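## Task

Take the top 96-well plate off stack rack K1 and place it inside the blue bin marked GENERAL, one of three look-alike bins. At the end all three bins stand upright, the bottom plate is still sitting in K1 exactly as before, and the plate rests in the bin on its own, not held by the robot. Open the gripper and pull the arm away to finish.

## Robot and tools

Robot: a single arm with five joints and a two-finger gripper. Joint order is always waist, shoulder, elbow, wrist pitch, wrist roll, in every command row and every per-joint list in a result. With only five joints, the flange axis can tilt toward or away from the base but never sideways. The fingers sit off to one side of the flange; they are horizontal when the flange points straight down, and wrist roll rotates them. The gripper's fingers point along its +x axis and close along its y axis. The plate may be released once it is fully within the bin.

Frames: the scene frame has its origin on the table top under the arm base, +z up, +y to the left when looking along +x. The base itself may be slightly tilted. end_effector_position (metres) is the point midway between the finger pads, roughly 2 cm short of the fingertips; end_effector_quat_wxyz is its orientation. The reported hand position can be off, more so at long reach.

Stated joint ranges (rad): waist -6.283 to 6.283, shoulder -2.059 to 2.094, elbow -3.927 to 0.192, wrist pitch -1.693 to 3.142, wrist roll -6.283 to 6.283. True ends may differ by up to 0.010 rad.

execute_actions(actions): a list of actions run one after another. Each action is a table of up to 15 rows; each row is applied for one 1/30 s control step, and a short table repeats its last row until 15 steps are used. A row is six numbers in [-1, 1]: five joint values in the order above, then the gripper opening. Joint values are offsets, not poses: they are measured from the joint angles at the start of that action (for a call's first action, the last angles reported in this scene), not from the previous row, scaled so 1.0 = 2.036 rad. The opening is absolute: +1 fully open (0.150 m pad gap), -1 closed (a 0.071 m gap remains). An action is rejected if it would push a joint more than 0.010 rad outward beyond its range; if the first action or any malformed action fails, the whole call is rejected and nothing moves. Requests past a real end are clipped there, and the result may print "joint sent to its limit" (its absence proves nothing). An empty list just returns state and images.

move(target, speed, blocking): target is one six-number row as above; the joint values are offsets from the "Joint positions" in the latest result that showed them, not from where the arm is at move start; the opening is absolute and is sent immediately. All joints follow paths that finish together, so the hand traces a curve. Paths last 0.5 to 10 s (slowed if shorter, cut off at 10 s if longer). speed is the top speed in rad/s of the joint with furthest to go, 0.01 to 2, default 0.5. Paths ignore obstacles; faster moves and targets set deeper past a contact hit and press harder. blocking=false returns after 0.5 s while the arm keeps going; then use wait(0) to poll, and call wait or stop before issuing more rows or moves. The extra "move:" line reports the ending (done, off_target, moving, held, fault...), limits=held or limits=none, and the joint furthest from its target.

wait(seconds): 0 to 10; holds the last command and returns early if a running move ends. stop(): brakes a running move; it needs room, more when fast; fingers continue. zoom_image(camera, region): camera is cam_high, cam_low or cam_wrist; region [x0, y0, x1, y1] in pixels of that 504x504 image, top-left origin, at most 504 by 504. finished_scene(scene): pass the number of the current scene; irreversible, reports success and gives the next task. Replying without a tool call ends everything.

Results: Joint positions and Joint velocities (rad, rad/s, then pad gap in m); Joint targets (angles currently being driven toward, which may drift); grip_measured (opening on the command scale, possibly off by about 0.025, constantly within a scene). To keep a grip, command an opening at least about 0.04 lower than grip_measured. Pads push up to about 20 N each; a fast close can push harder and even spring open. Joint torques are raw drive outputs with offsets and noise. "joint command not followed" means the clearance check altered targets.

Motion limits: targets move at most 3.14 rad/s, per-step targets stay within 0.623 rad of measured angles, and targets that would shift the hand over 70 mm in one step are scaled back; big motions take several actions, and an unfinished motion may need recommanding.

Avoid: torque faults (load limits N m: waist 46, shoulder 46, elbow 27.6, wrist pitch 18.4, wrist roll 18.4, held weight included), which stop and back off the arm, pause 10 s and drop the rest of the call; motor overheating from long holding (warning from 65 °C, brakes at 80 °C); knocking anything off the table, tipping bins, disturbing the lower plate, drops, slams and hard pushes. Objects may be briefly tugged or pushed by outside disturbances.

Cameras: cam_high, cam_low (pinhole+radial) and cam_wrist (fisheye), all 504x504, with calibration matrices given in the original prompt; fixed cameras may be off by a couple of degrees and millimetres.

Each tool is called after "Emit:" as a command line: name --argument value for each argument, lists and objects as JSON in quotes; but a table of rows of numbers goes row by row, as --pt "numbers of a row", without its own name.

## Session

Emit:
execute_actions --actions '[]'

Scene clock: 0.00 s.
end_effector_position=(+0.0896, +0.3737, +0.3984) grip_measured=+1.00 end_effector_quat_wxyz=(+0.834, +0.045, -0.046, +0.548) end_effector_velocity=(-0.000, -0.000, -0.000) end_effector_angular_velocity=(+0.000, +0.000, -0.000)
Joint names: [waist, shoulder, elbow, wrist pitch, wrist roll]
Joint positions: [ 1.412 -0.936 -0.33   1.151  0.267  0.15 ]
Joint velocities: [ 0.001 -0.     0.    -0.     0.001  0.   ]
Joint torques (N m, as the arm reports them, + toward a larger angle): no reading
Motor temperatures (°C, as the motors report them): [35 31 35 35 37]
Joint targets: [1.412 -0.936 -0.330 1.151 0.267]
camera_calibration (this result's frames):
cam_wrist: T_world_to_cam=[[0.897372, -0.362185, -0.252081, 0.150674], [-0.425473, -0.558662, -0.711948, 0.521101], [0.117029, 0.746136, -0.655428, 0.0604356], [0, 0, 0, 1]] pos_world=[0.0794306, 0.300598, 0.44859]

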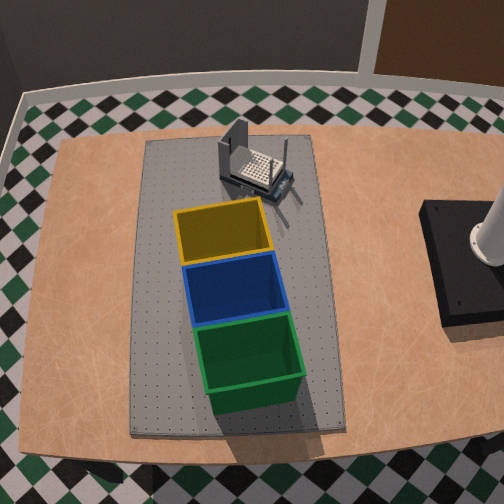

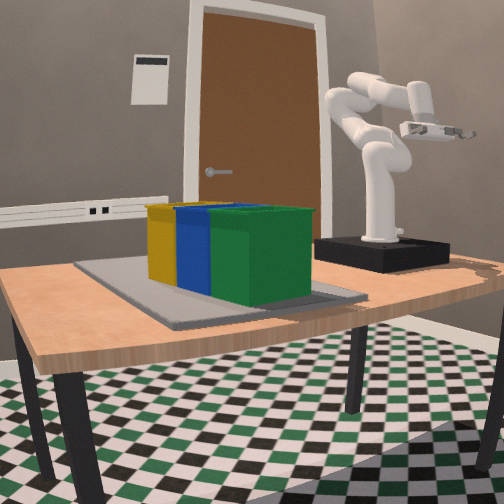

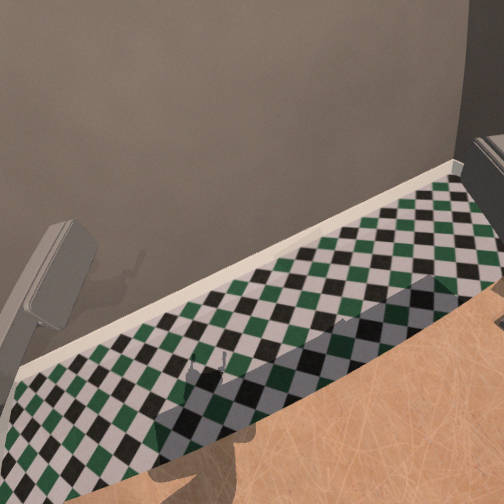

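Emit:
zoom_image --camera "cam_high" --region '[205, 110, 310, 215]'

Emit:
zoom_image --camera "cam_high" --region '[160, 180, 330, 430]'

Emit:
zoom_image --camera "cam_wrist" --region '[0, 200, 120, 400]'

Emit:
zoom_image --camera "cam_wrist" --region '[404, 110, 504, 280]'

Region (205, 110, 310, 215) of cam_high's 504x504 image, scaled by 4.800, with more detail than that image has.

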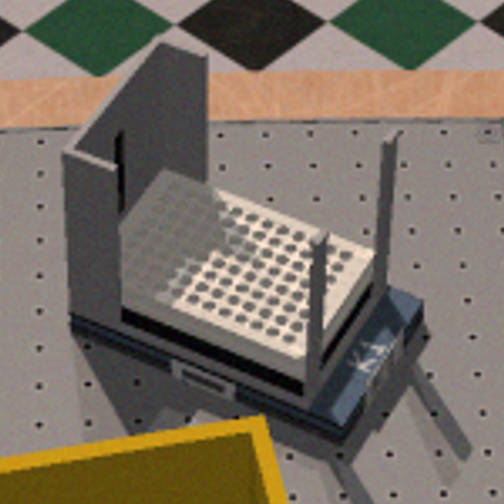

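Region (160, 180, 330, 430) of cam_high's 504x504 image, scaled by 2.016, with more detail than that image has; it fills the left 343 columns of this view, and the rest is white.

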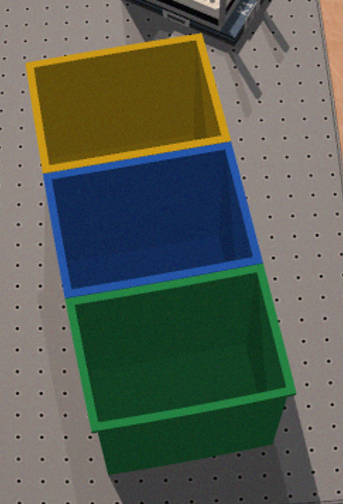

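Region (0, 200, 120, 400) of cam_wrist's 504x504 image, scaled by 2.520, with more detail than that image has; it fills the left 302 columns of this view, and the rest is white.

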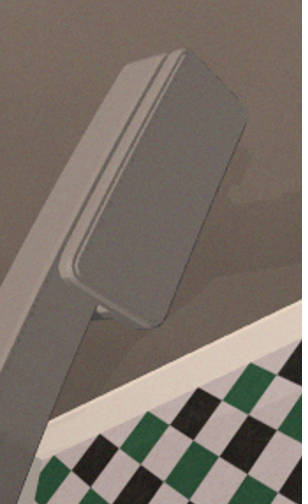

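Region (404, 110, 504, 280) of cam_wrist's 504x504 image, scaled by 2.965, with more detail than that image has; it fills the left 296 columns of this view, and the rest is white.

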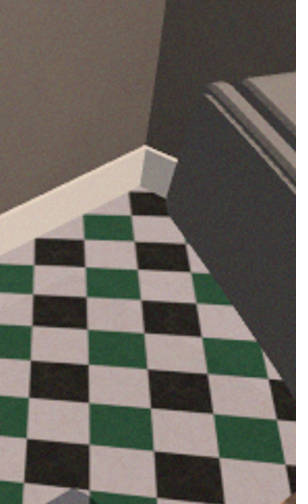

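Emit:
move --target '[-0.8806, 0.5709, -0.2205, -0.2921, -0.0542, 1.0]' --speed 1.2

Scene clock: 13.60 s.
end_effector_position=(+0.5363, -0.2304, +0.2000) grip_measured=+1.00 end_effector_quat_wxyz=(+0.966, +0.008, -0.002, -0.257) end_effector_velocity=(-0.000, -0.002, -0.000) end_effector_angular_velocity=(-0.000, -0.000, -0.003)
Joint names: [waist, shoulder, elbow, wrist pitch, wrist roll]
Joint positions: [-0.38   0.226 -0.779  0.556  0.157  0.15 ]
Joint velocities: [-0.004  0.001 -0.001 -0.001 -0.001  0.   ]
Joint torques (N m, as the arm reports them, + toward a larger angle): [  0.33 -13.47  -7.92  -1.88  -0.2 ]
Motor temperatures (°C, as the motors report them): [35 31 36 35 37]
Joint targets: [-0.381 0.227 -0.779 0.556 0.157]
move: done; limits=none; farthest joint: the waist, 0.000 radians from its target (1.792 radians at the start)
camera_calibration (this result's frames):
cam_wrist: T_world_to_cam=[[-0.487509, -0.838344, -0.243957, 0.112454], [-0.585333, 0.521129, -0.621136, 0.548849], [0.647858, -0.160013, -0.744765, -0.146739], [0, 0, 0, 1]] pos_world=[0.471148, -0.215227, 0.259057]

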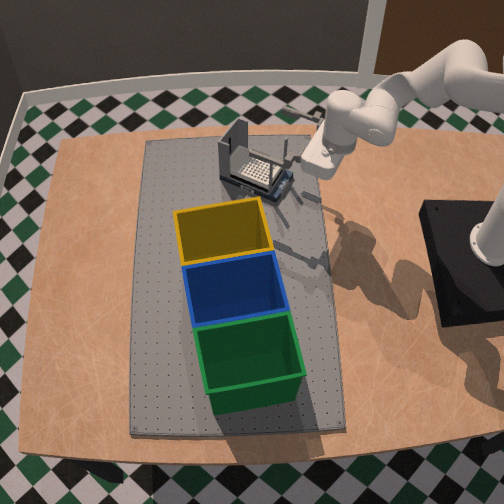

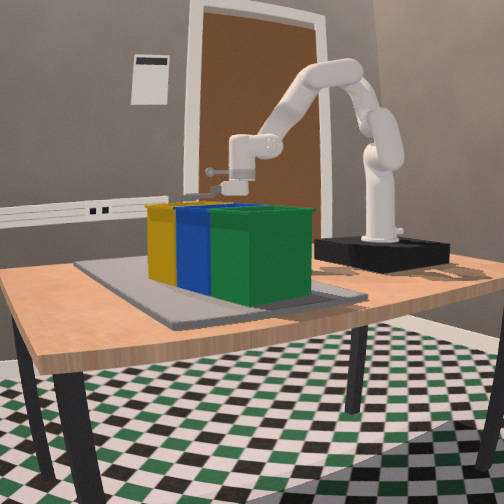

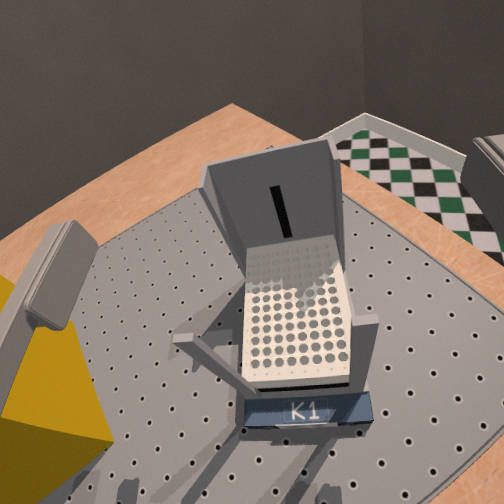

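Emit:
execute_actions --actions '[]'

Scene clock: 15.90 s.
end_effector_position=(+0.5362, -0.2307, +0.1999) grip_measured=+1.00 end_effector_quat_wxyz=(+0.966, +0.008, -0.002, -0.257) end_effector_velocity=(-0.000, +0.000, -0.000) end_effector_angular_velocity=(-0.000, -0.000, -0.000)
Joint names: [waist, shoulder, elbow, wrist pitch, wrist roll]
Joint positions: [-0.381  0.227 -0.779  0.556  0.157  0.15 ]
Joint velocities: [-0.    -0.001  0.002 -0.002 -0.     0.   ]
Joint torques (N m, as the arm reports them, + toward a larger angle): [  0.21 -13.69  -7.85  -1.92  -0.25]
Motor temperatures (°C, as the motors report them): [35 31 36 35 37]
Joint targets: [-0.381 0.227 -0.779 0.556 0.157]
camera_calibration (this result's frames):
cam_wrist: T_world_to_cam=[[-0.487998, -0.838069, -0.243922, 0.112436], [-0.5852, 0.521487, -0.620961, 0.548785], [0.64761, -0.160285, -0.744923, -0.146714], [0, 0, 0, 1]] pos_world=[0.471031, -0.215471, 0.258909]

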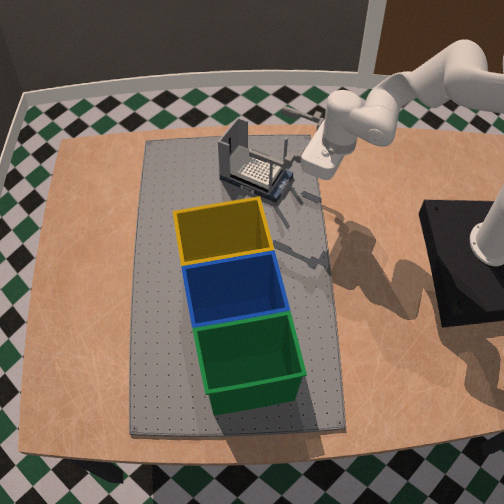

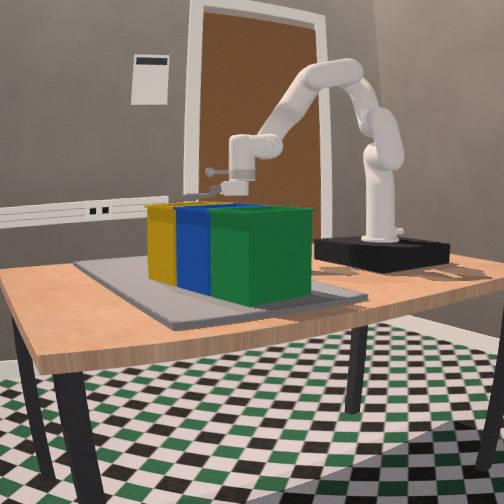

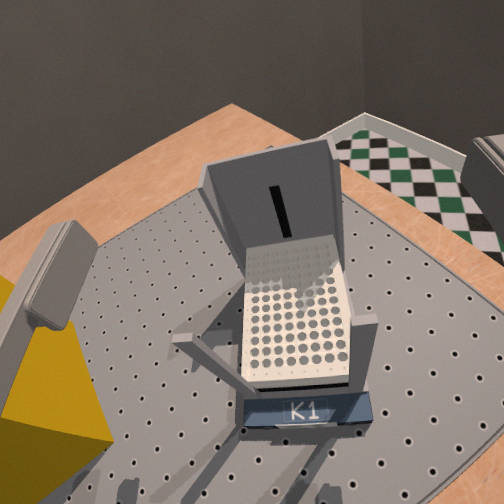

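Emit:
zoom_image --camera "cam_wrist" --region '[200, 210, 400, 410]'

Region (200, 210, 400, 410) of cam_wrist's 504x504 image, scaled by 2.520, with more detail than that image has.

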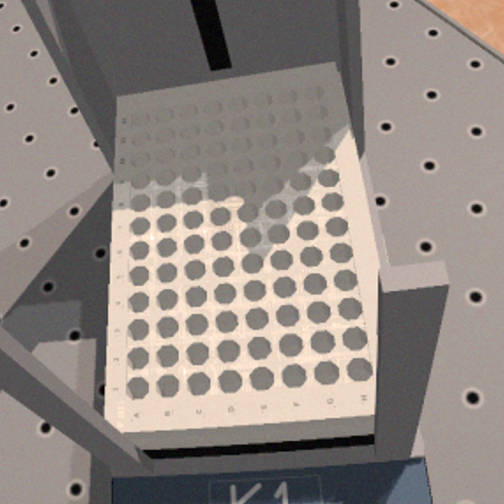

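Emit:
move --target '[-0.00434, 0.21049, -0.07999, -0.13093, 0.00671, -0.2]' --speed 0.45

Scene clock: 26.00 s.
end_effector_position=(+0.5582, -0.2448, +0.0724) grip_measured=-0.20 end_effector_quat_wxyz=(+0.963, +0.008, -0.002, -0.268) end_effector_velocity=(-0.001, +0.000, -0.003) end_effector_angular_velocity=(+0.001, +0.003, -0.000)
Joint names: [waist, shoulder, elbow, wrist pitch, wrist roll]
Joint positions: [-0.39   0.655 -0.942  0.29   0.171  0.103]
Joint velocities: [ 0.     0.005 -0.    -0.001  0.001  0.   ]
Joint torques (N m, as the arm reports them, + toward a larger angle): [  0.05 -16.06  -5.76  -1.94  -0.29]
Motor temperatures (°C, as the motors report them): [35 31 36 35 37]
Joint targets: [-0.390 0.655 -0.942 0.290 0.171]
move: done; limits=none; farthest joint: the shoulder, 0.001 radians from its target (0.429 radians at the start)
camera_calibration (this result's frames):
cam_wrist: T_world_to_cam=[[-0.506523, -0.82694, -0.24414, 0.0933778], [-0.572813, 0.534368, -0.621559, 0.486165], [0.644453, -0.174987, -0.744352, -0.260042], [0, 0, 0, 1]] pos_world=[0.493364, -0.228077, 0.131415]

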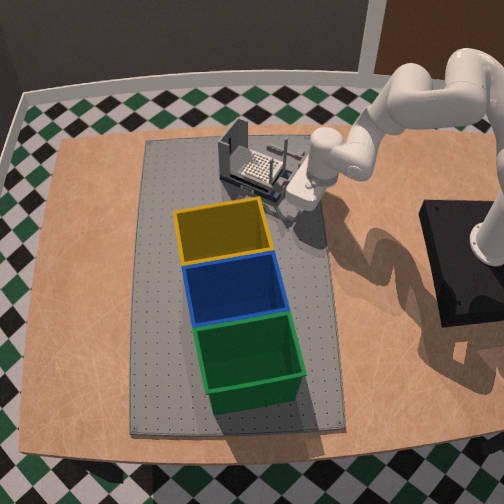

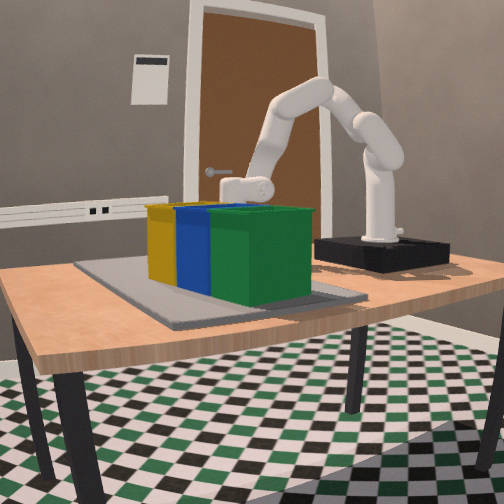

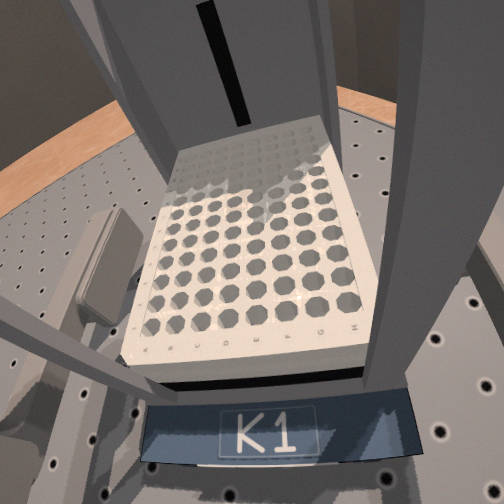

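Emit:
zoom_image --camera "cam_wrist" --region '[60, 180, 240, 360]'

Emit:
zoom_image --camera "cam_wrist" --region '[230, 110, 482, 362]'

Region (60, 180, 240, 360) of cam_wrist's 504x504 image, scaled by 2.800, with more detail than that image has.

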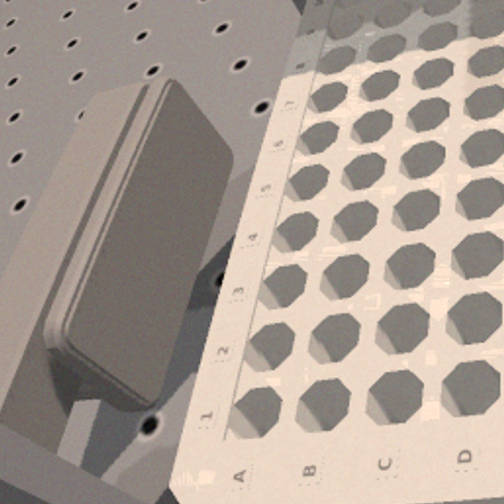

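Region (230, 110, 482, 362) of cam_wrist's 504x504 image, scaled by 2.000, with more detail than that image has.

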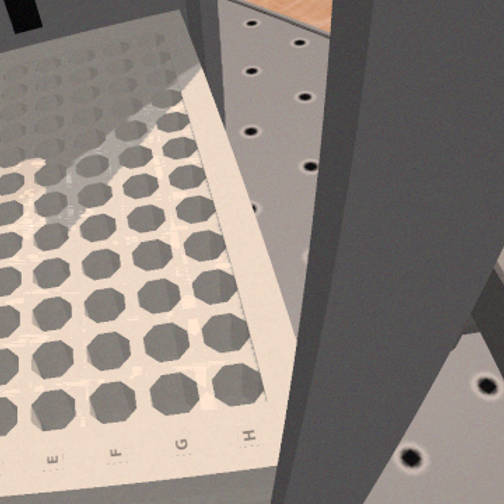

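Emit:
zoom_image --camera "cam_wrist" --region '[384, 190, 504, 330]'

Emit:
zoom_image --camera "cam_wrist" --region '[0, 270, 200, 470]'

Region (384, 190, 504, 330) of cam_wrist's 504x504 image, scaled by 3.600, with more detail than that image has; it fills the left 432 columns of this view, and the rest is white.

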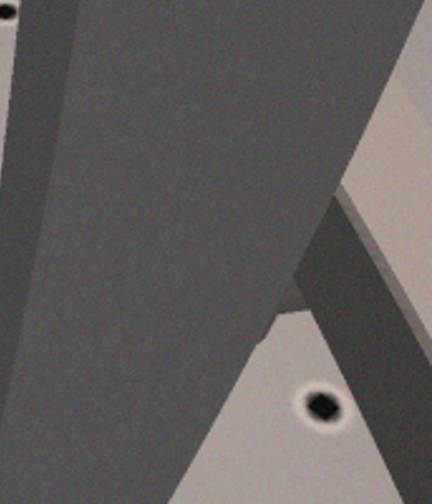

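Region (0, 270, 200, 470) of cam_wrist's 504x504 image, scaled by 2.520, with more detail than that image has.

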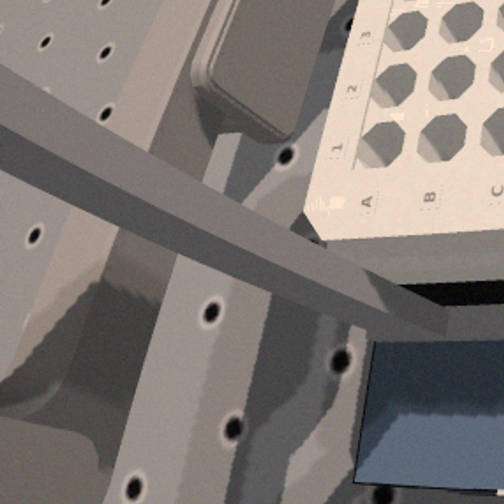

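Emit:
move --target '[0.005982, 0.011309, -0.005855, -0.005454, 0.005982, -0.2]' --speed 0.05

Scene clock: 38.87 s.
end_effector_position=(+0.5612, -0.2398, +0.0657) grip_measured=-0.20 end_effector_quat_wxyz=(+0.963, +0.008, -0.002, -0.268) end_effector_velocity=(-0.000, +0.000, -0.001) end_effector_angular_velocity=(+0.000, +0.001, -0.001)
Joint names: [waist, shoulder, elbow, wrist pitch, wrist roll]
Joint positions: [-0.378  0.677 -0.954  0.279  0.183  0.103]
Joint velocities: [ 0.001  0.003  0.    -0.002  0.002  0.   ]
Joint torques (N m, as the arm reports them, + toward a larger angle): [  0.39 -15.93  -5.75  -1.88  -0.39]
Motor temperatures (°C, as the motors report them): [35 31 36 35 37]
Joint targets: [-0.377 0.678 -0.954 0.279 0.183]
move: done; limits=none; farthest joint: the shoulder, 0.001 radians from its target (0.023 radians at the start)
camera_calibration (this result's frames):
cam_wrist: T_world_to_cam=[[-0.50653, -0.826941, -0.244123, 0.097332], [-0.572767, 0.534349, -0.621618, 0.481056], [0.644489, -0.175043, -0.744308, -0.266116], [0, 0, 0, 1]] pos_world=[0.496343, -0.223145, 0.124722]

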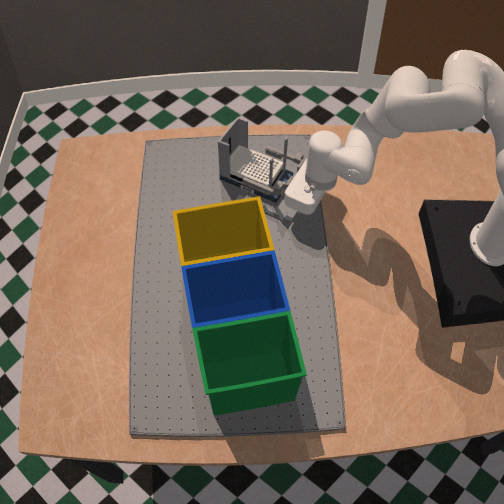

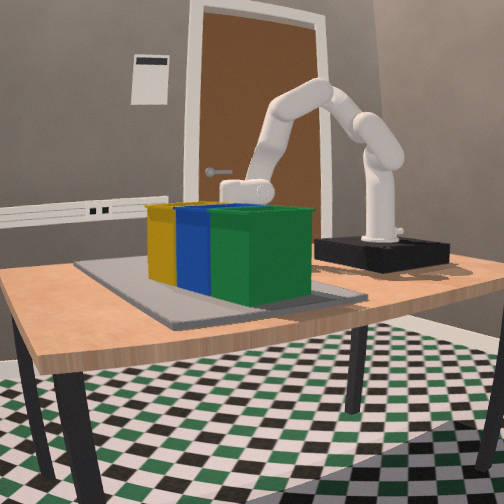

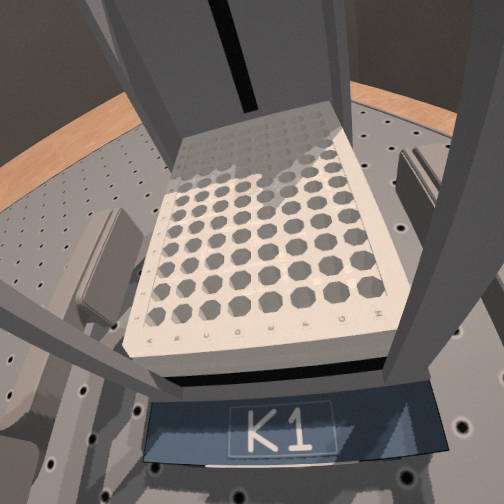

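Emit:
zoom_image --camera "cam_wrist" --region '[300, 120, 480, 300]'

Emit:
zoom_image --camera "cam_wrist" --region '[60, 180, 240, 360]'

Region (300, 120, 480, 300) of cam_wrist's 504x504 image, scaled by 2.800, with more detail than that image has.

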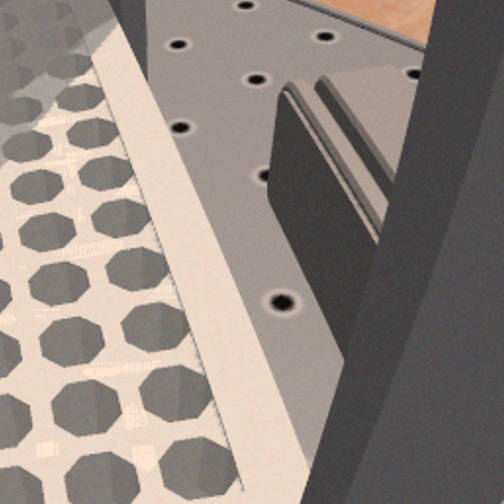

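Region (60, 180, 240, 360) of cam_wrist's 504x504 image, scaled by 2.800, with more detail than that image has.

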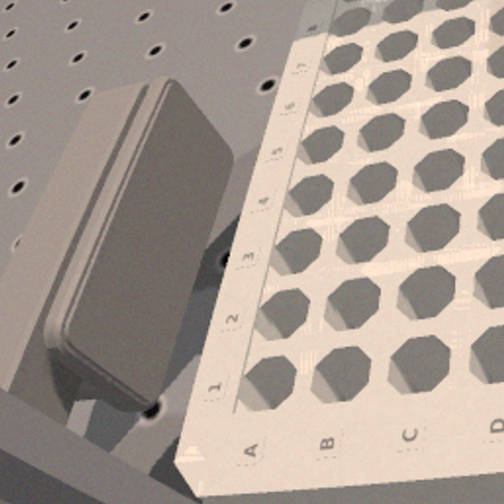

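Emit:
execute_actions --actions '[[[0.0003,0,0,0,0.0003,-0.23],[0.0007,0,0,0,0.0007,-0.26],[0.001,0,0,0,0.001,-0.29],[0.001355,0,0,0,0.001355,-0.32],[0.001355,0,0,0,0.001355,-0.35],[0.001355,0,0,0,0.001355,-0.38],[0.001355,0,0,0,0.001355,-0.41],[0.001355,0,0,0,0.001355,-0.44],[0.001355,0,0,0,0.001355,-0.47],[0.001355,0,0,0,0.001355,-0.5],[0.001355,0,0,0,0.001355,-0.52],[0.001355,0,0,0,0.001355,-0.54],[0.001355,0,0,0,0.001355,-0.56],[0.001355,0,0,0,0.001355,-0.57],[0.001355,0,0,0,0.001355,-0.58]]]'

Scene clock: 49.10 s.
end_effector_position=(+0.5616, -0.2387, +0.0658) grip_measured=-0.54 end_effector_quat_wxyz=(+0.963, +0.008, -0.002, -0.268) end_effector_velocity=(-0.000, +0.000, +0.000) end_effector_angular_velocity=(-0.000, -0.000, +0.001)
Joint names: [waist, shoulder, elbow, wrist pitch, wrist roll]
Joint positions: [-0.375  0.677 -0.954  0.279  0.185  0.089]
Joint velocities: [ 0.    -0.     0.001 -0.    -0.001 -0.019]
Joint torques (N m, as the arm reports them, + toward a larger angle): [  0.32 -16.05  -5.62  -1.99  -0.42]
Motor temperatures (°C, as the motors report them): [35 31 35 35 37]
Joint targets: [-0.375 0.677 -0.954 0.279 0.185]
camera_calibration (this result's frames):
cam_wrist: T_world_to_cam=[[-0.506531, -0.826942, -0.244116, 0.0985138], [-0.572771, 0.534346, -0.621618, 0.480696], [0.644484, -0.175046, -0.744311, -0.266178], [0, 0, 0, 1]] pos_world=[0.496776, -0.221986, 0.124739]

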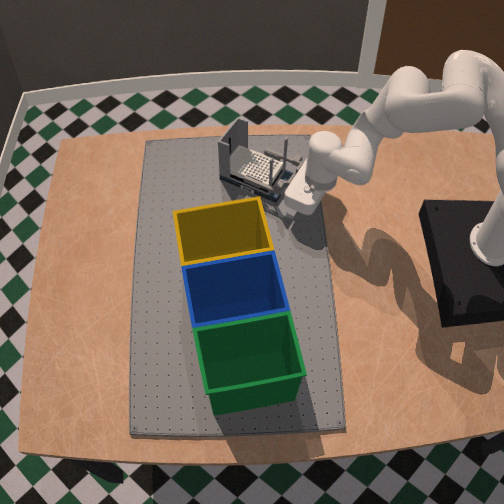

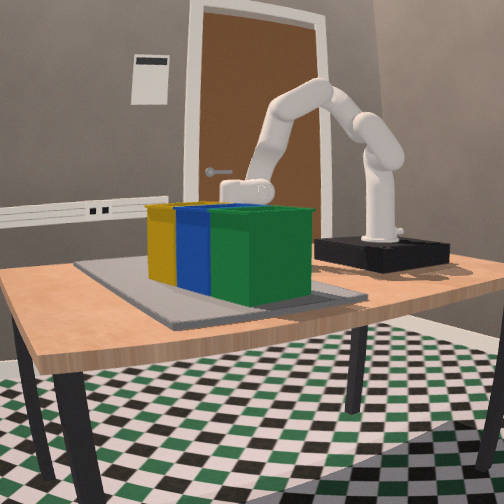

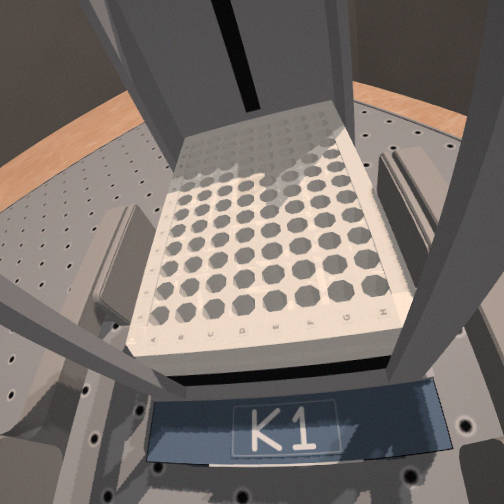

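Emit:
execute_actions --actions '[[[0,0,0,0,0,-0.595],[0,0,0,0,0,-0.61],[0,0,0,0,0,-0.625],[0,0,0,0,0,-0.64],[0,0,0,0,0,-0.655],[0,0,0,0,0,-0.67],[0,0,0,0,0,-0.68],[0,0,0,0,0,-0.69],[0,0,0,0,0,-0.70],[0,0,0,0,0,-0.71],[0,0,0,0,0,-0.72],[0,0,0,0,0,-0.73],[0,0,0,0,0,-0.74],[0,0,0,0,0,-0.75],[0,0,0,0,0,-0.76]],[[0,0,0,0,0,-0.77],[0,0,0,0,0,-0.78],[0,0,0,0,0,-0.79],[0,0,0,0,0,-0.80],[0,0,0,0,0,-0.81],[0,0,0,0,0,-0.82]]]'

Scene clock: 50.67 s.
end_effector_position=(+0.5616, -0.2387, +0.0657) grip_measured=-0.70 end_effector_quat_wxyz=(+0.963, +0.008, -0.002, -0.268) end_effector_velocity=(+0.000, +0.000, -0.000) end_effector_angular_velocity=(-0.000, -0.000, +0.000)
Joint names: [waist, shoulder, elbow, wrist pitch, wrist roll]
Joint positions: [-0.375  0.677 -0.954  0.279  0.185  0.083]
Joint velocities: [ 0.  0. -0. -0.  0.  0.]
Joint torques (N m, as the arm reports them, + toward a larger angle): [  0.39 -15.8   -5.63  -1.88  -0.27]
Motor temperatures (°C, as the motors report them): [35 31 35 35 37]
Joint targets: [-0.375 0.677 -0.954 0.279 0.185]
camera_calibration (this result's frames):
cam_wrist: T_world_to_cam=[[-0.506523, -0.826949, -0.244112, 0.0985109], [-0.572793, 0.534341, -0.621601, 0.480693], [0.644471, -0.17503, -0.744326, -0.266169], [0, 0, 0, 1]] pos_world=[0.496774, -0.221978, 0.12473]

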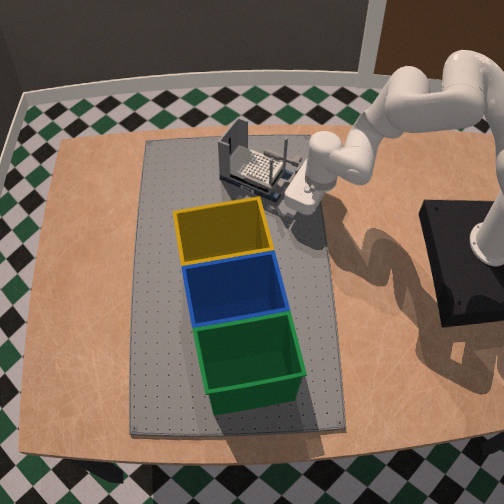

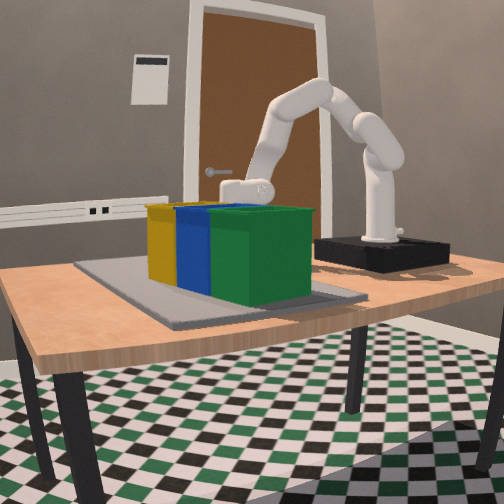

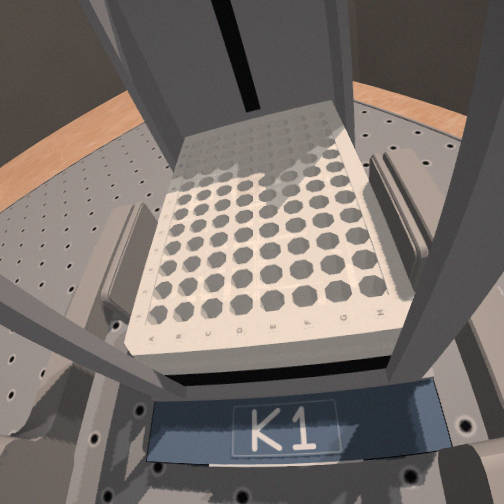

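Emit:
move --target '[0.000596, -0.0525, 0.017874, 0.034625, 0.000596, -0.82]' --speed 0.14

Scene clock: 55.70 s.
end_effector_position=(+0.5614, -0.2386, +0.1007) grip_measured=-0.70 end_effector_quat_wxyz=(+0.963, +0.008, -0.002, -0.268) end_effector_velocity=(-0.001, +0.000, -0.000) end_effector_angular_velocity=(+0.001, +0.003, +0.000)
Joint names: [waist, shoulder, elbow, wrist pitch, wrist roll]
Joint positions: [-0.374  0.571 -0.918  0.349  0.186  0.083]
Joint velocities: [ 0.    -0.002  0.002  0.004 -0.    -0.   ]
Joint torques (N m, as the arm reports them, + toward a larger angle): [  0.41 -15.88  -6.36  -1.89  -0.18]
Motor temperatures (°C, as the motors report them): [35 31 35 35 37]
Joint targets: [-0.374 0.571 -0.917 0.349 0.186]
move: done; limits=none; farthest joint: the shoulder, 0.001 radians from its target (0.107 radians at the start)
camera_calibration (this result's frames):
cam_wrist: T_world_to_cam=[[-0.506541, -0.826934, -0.244122, 0.107002], [-0.572729, 0.534348, -0.621654, 0.502226], [0.644513, -0.175078, -0.744278, -0.240096], [0, 0, 0, 1]] pos_world=[0.496586, -0.221915, 0.159634]

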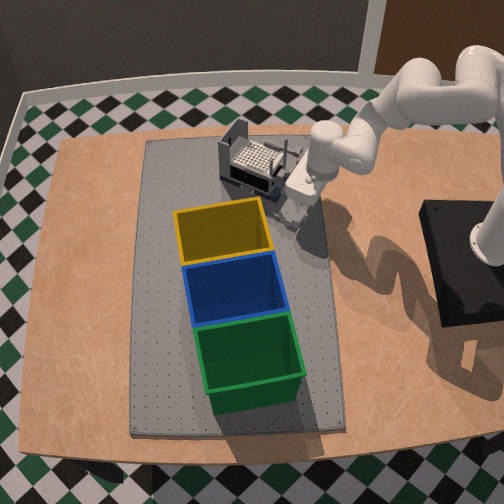

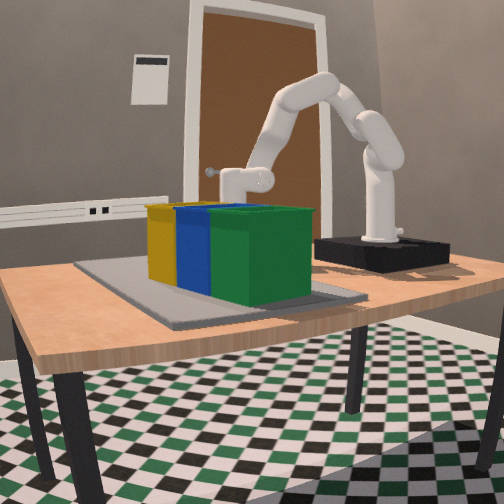

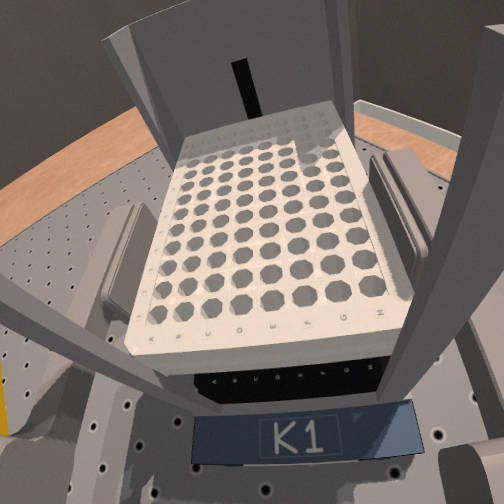

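Emit:
move --target '[0.000596, -0.050209, 0.011499, 0.03871, 0.000596, -0.82]' --speed 0.16

Scene clock: 58.17 s.
end_effector_position=(+0.5615, -0.2387, +0.1356) grip_measured=-0.70 end_effector_quat_wxyz=(+0.963, +0.008, -0.002, -0.268) end_effector_velocity=(-0.000, +0.000, +0.001) end_effector_angular_velocity=(+0.000, +0.000, +0.001)
Joint names: [waist, shoulder, elbow, wrist pitch, wrist roll]
Joint positions: [-0.373  0.469 -0.894  0.428  0.188  0.083]
Joint velocities: [-0.    -0.003  0.001  0.002 -0.001  0.   ]
Joint torques (N m, as the arm reports them, + toward a larger angle): [  0.11 -15.29  -7.12  -2.02  -0.28]
Motor temperatures (°C, as the motors report them): [35 31 35 35 37]
Joint targets: [-0.372 0.469 -0.894 0.428 0.188]
move: done; limits=none; farthest joint: the waist, 0.000 radians from its target (0.001 radians at the start)
camera_calibration (this result's frames):
cam_wrist: T_world_to_cam=[[-0.506536, -0.826922, -0.244174, 0.115546], [-0.572524, 0.534326, -0.621862, 0.523949], [0.6447, -0.1752, -0.744088, -0.214267], [0, 0, 0, 1]] pos_world=[0.496639, -0.221952, 0.194604]

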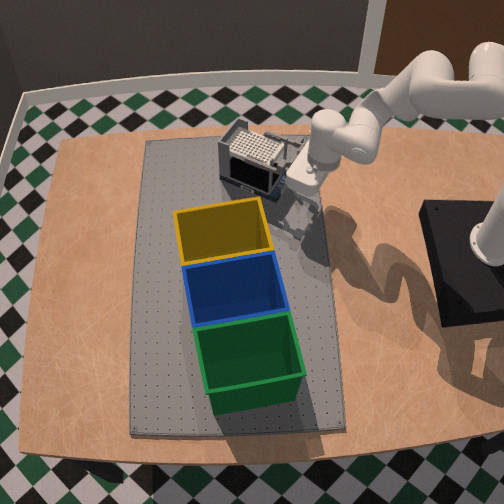

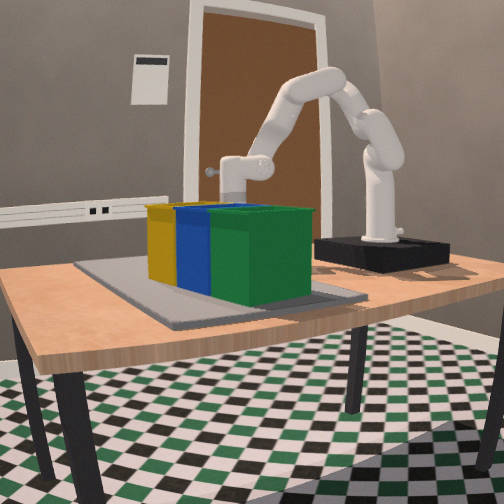

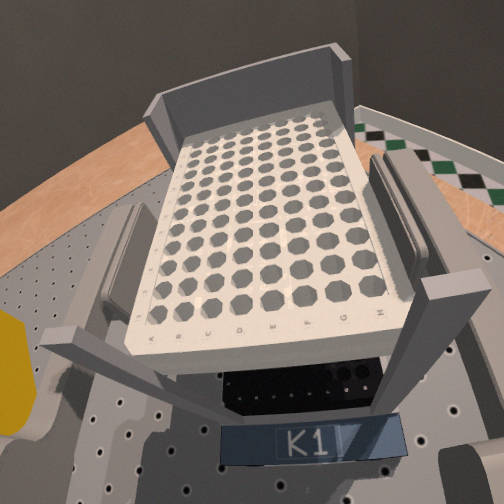

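Emit:
move --target '[0.001022, -0.080775, 0.008515, 0.07226, 0.001022, -0.82]' --speed 0.22

Scene clock: 65.13 s.
end_effector_position=(+0.5600, -0.2381, +0.1952) grip_measured=-0.70 end_effector_quat_wxyz=(+0.963, +0.008, -0.002, -0.268) end_effector_velocity=(+0.000, -0.001, +0.002) end_effector_angular_velocity=(-0.001, -0.002, -0.001)
Joint names: [waist, shoulder, elbow, wrist pitch, wrist roll]
Joint positions: [-0.37   0.305 -0.877  0.575  0.19   0.083]
Joint velocities: [-0.    -0.004 -0.001  0.004  0.001  0.   ]
Joint torques (N m, as the arm reports them, + toward a larger angle): [  0.31 -14.77  -8.05  -2.12  -0.33]
Motor temperatures (°C, as the motors report them): [35 31 36 35 37]
Joint targets: [-0.370 0.305 -0.877 0.575 0.190]
move: done; limits=none; farthest joint: the shoulder, 0.001 radians from its target (0.164 radians at the start)
camera_calibration (this result's frames):
cam_wrist: T_world_to_cam=[[-0.506612, -0.826894, -0.244111, 0.129839], [-0.572699, 0.534393, -0.621643, 0.559904], [0.644484, -0.17513, -0.744292, -0.168685], [0, 0, 0, 1]] pos_world=[0.495149, -0.221388, 0.254205]

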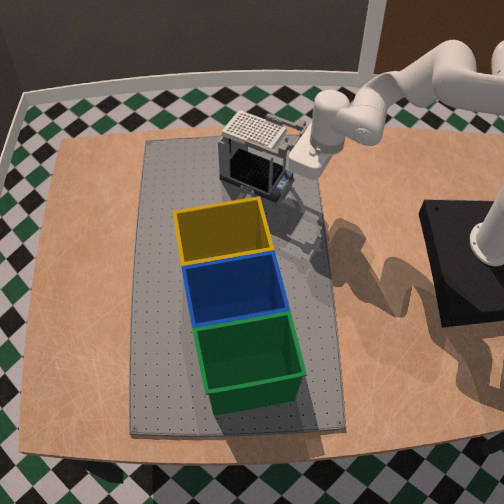

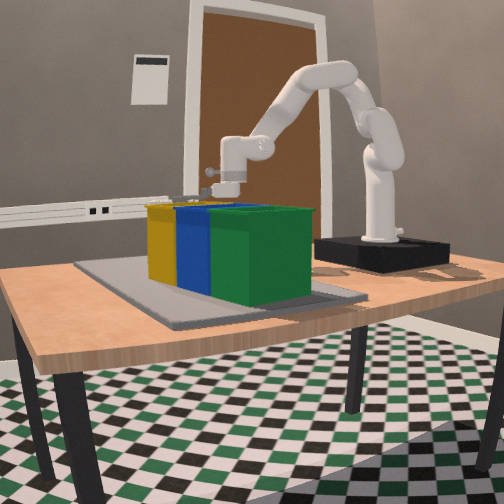

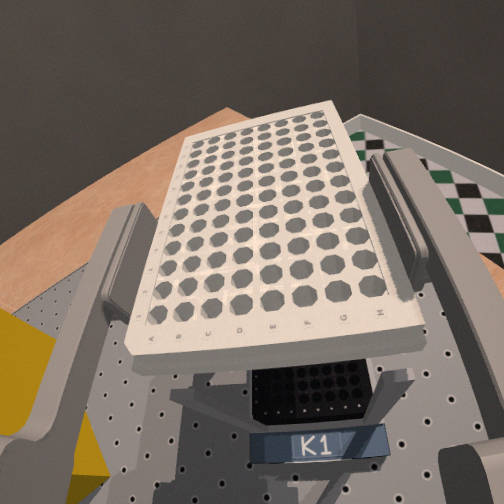

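Emit:
move --target '[0.29568, 0.05909, -0.20658, -0.61852, 0.98232, -0.82]' --speed 1.4

Scene clock: 68.40 s.
end_effector_position=(+0.6315, +0.0324, +0.4012) grip_measured=-0.70 end_effector_quat_wxyz=(+0.397, +0.665, -0.240, -0.585) end_effector_velocity=(+0.000, +0.001, +0.000) end_effector_angular_velocity=(+0.003, -0.002, +0.002)
Joint names: [waist, shoulder, elbow, wrist pitch, wrist roll]
Joint positions: [ 0.231  0.425 -1.298 -0.684  2.189  0.083]
Joint velocities: [ 0.002  0.001 -0.001 -0.002  0.002 -0.   ]
Joint torques (N m, as the arm reports them, + toward a larger angle): [ -0.27 -17.3   -9.62  -1.62  -0.47]
Motor temperatures (°C, as the motors report them): [35 31 36 35 37]
Joint targets: [0.231 0.425 -1.298 -0.685 2.189]
move: done; limits=none; farthest joint: the waist, 0.001 radians from its target (0.602 radians at the start)
camera_calibration (this result's frames):
cam_wrist: T_world_to_cam=[[0.0784517, 0.616328, -0.783572, 0.240245], [0.474128, 0.668345, 0.573164, -0.56043], [0.876954, -0.416479, -0.239785, -0.355464], [0, 0, 0, 1]] pos_world=[0.558594, 0.0784476, 0.424233]

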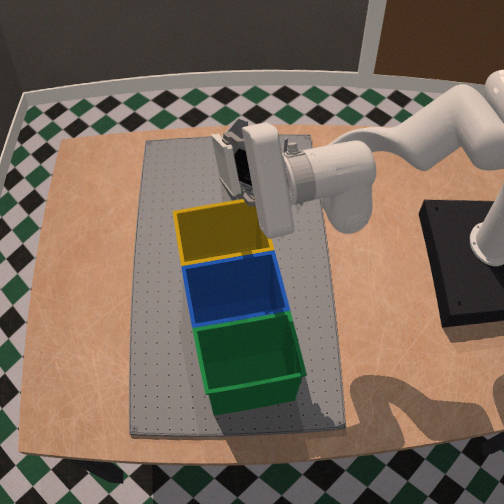

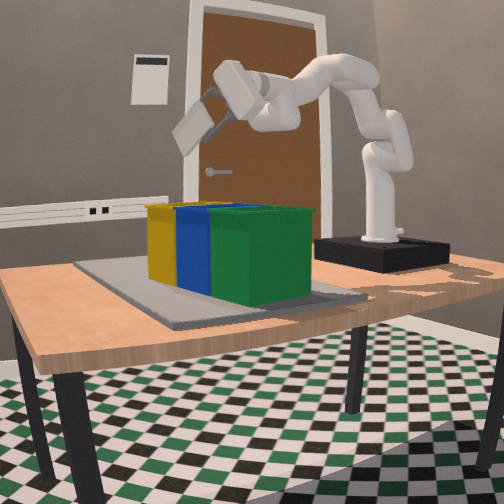

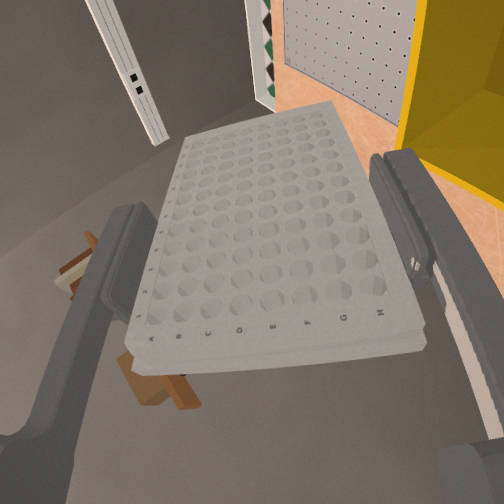

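Emit:
move --target '[0.0003, 0.02031, 0.00877, -0.02891, 0.46306, -0.82]' --speed 1.2

Scene clock: 71.27 s.
end_effector_position=(+0.6016, +0.1494, +0.3147) grip_measured=-0.70 end_effector_quat_wxyz=(+0.088, +0.701, +0.088, -0.702) end_effector_velocity=(-0.000, +0.000, +0.000) end_effector_angular_velocity=(+0.001, -0.000, +0.000)
Joint names: [waist, shoulder, elbow, wrist pitch, wrist roll]
Joint positions: [ 0.232  0.467 -1.28  -0.743  3.132  0.083]
Joint velocities: [ 0.    -0.    -0.     0.     0.001  0.   ]
Joint torques (N m, as the arm reports them, + toward a larger angle): [  0.02 -17.69  -9.35  -1.67  -0.26]
Motor temperatures (°C, as the motors report them): [35 31 36 35 37]
Joint targets: [0.232 0.467 -1.280 -0.743 3.132]
move: done; limits=none; farthest joint: the waist, 0.000 radians from its target (0.000 radians at the start)
camera_calibration (this result's frames):
cam_wrist: T_world_to_cam=[[-0.0192991, 0.999791, 0.00680556, -0.144519], [0.642771, 0.00719318, 0.766025, -0.638262], [0.765816, 0.019158, -0.642775, -0.172658], [0, 0, 0, 1]] pos_world=[0.539691, 0.152388, 0.378928]

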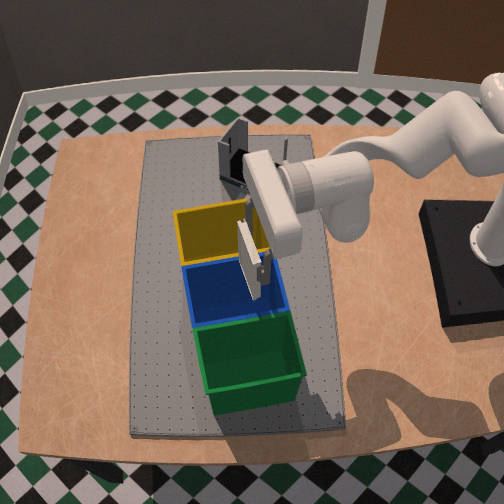

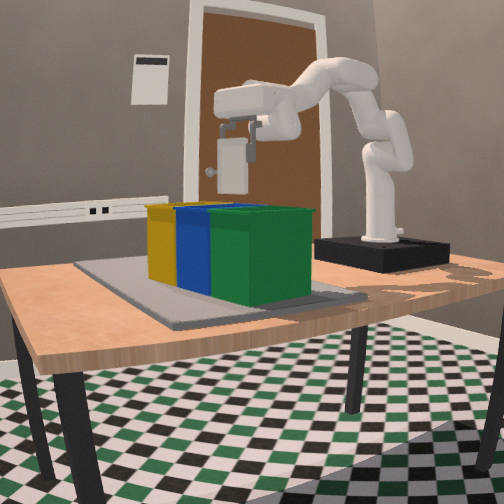

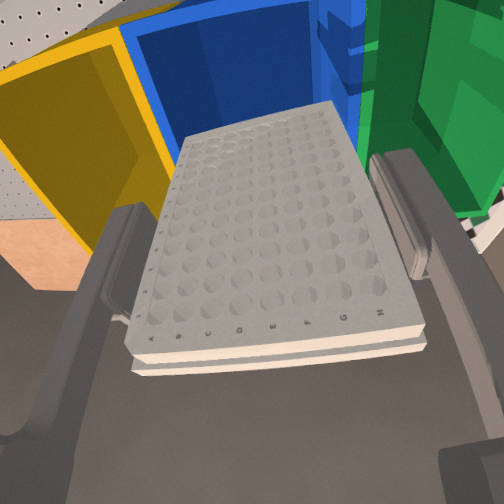

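Emit:
zoom_image --camera "cam_wrist" --region '[100, 0, 400, 180]'

Region (100, 0, 400, 180) of cam_wrist's 504x504 image, scaled by 1.680, with more detail than that image has; it fills the top 302 rows of this view, and the rest is white.

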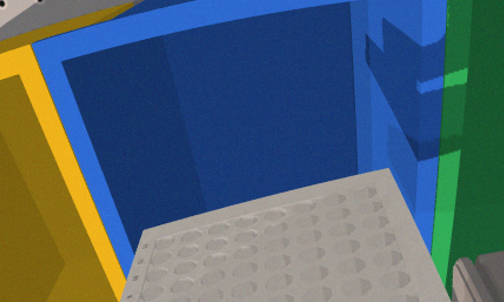

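Emit:
zoom_image --camera "cam_wrist" --region '[100, 10, 240, 190]'

Emit:
zoom_image --camera "cam_wrist" --region '[280, 0, 420, 180]'

Region (100, 10, 240, 190) of cam_wrist's 504x504 image, scaled by 2.800, with more detail than that image has.

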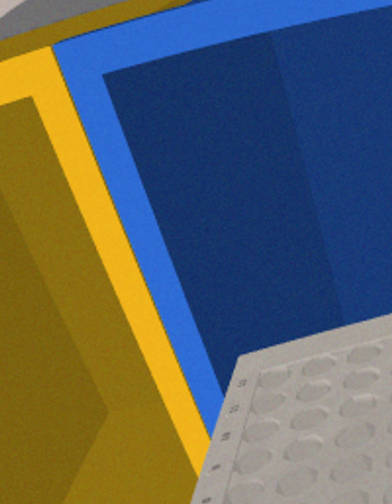

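Region (280, 0, 420, 180) of cam_wrist's 504x504 image, scaled by 2.800, with more detail than that image has.

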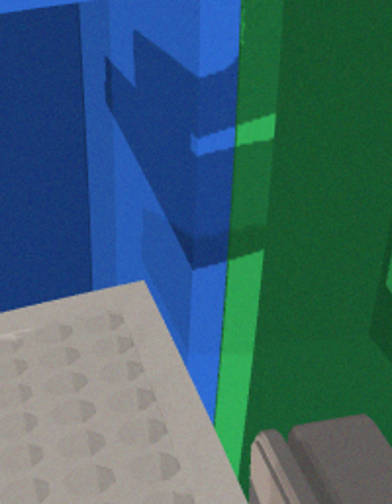

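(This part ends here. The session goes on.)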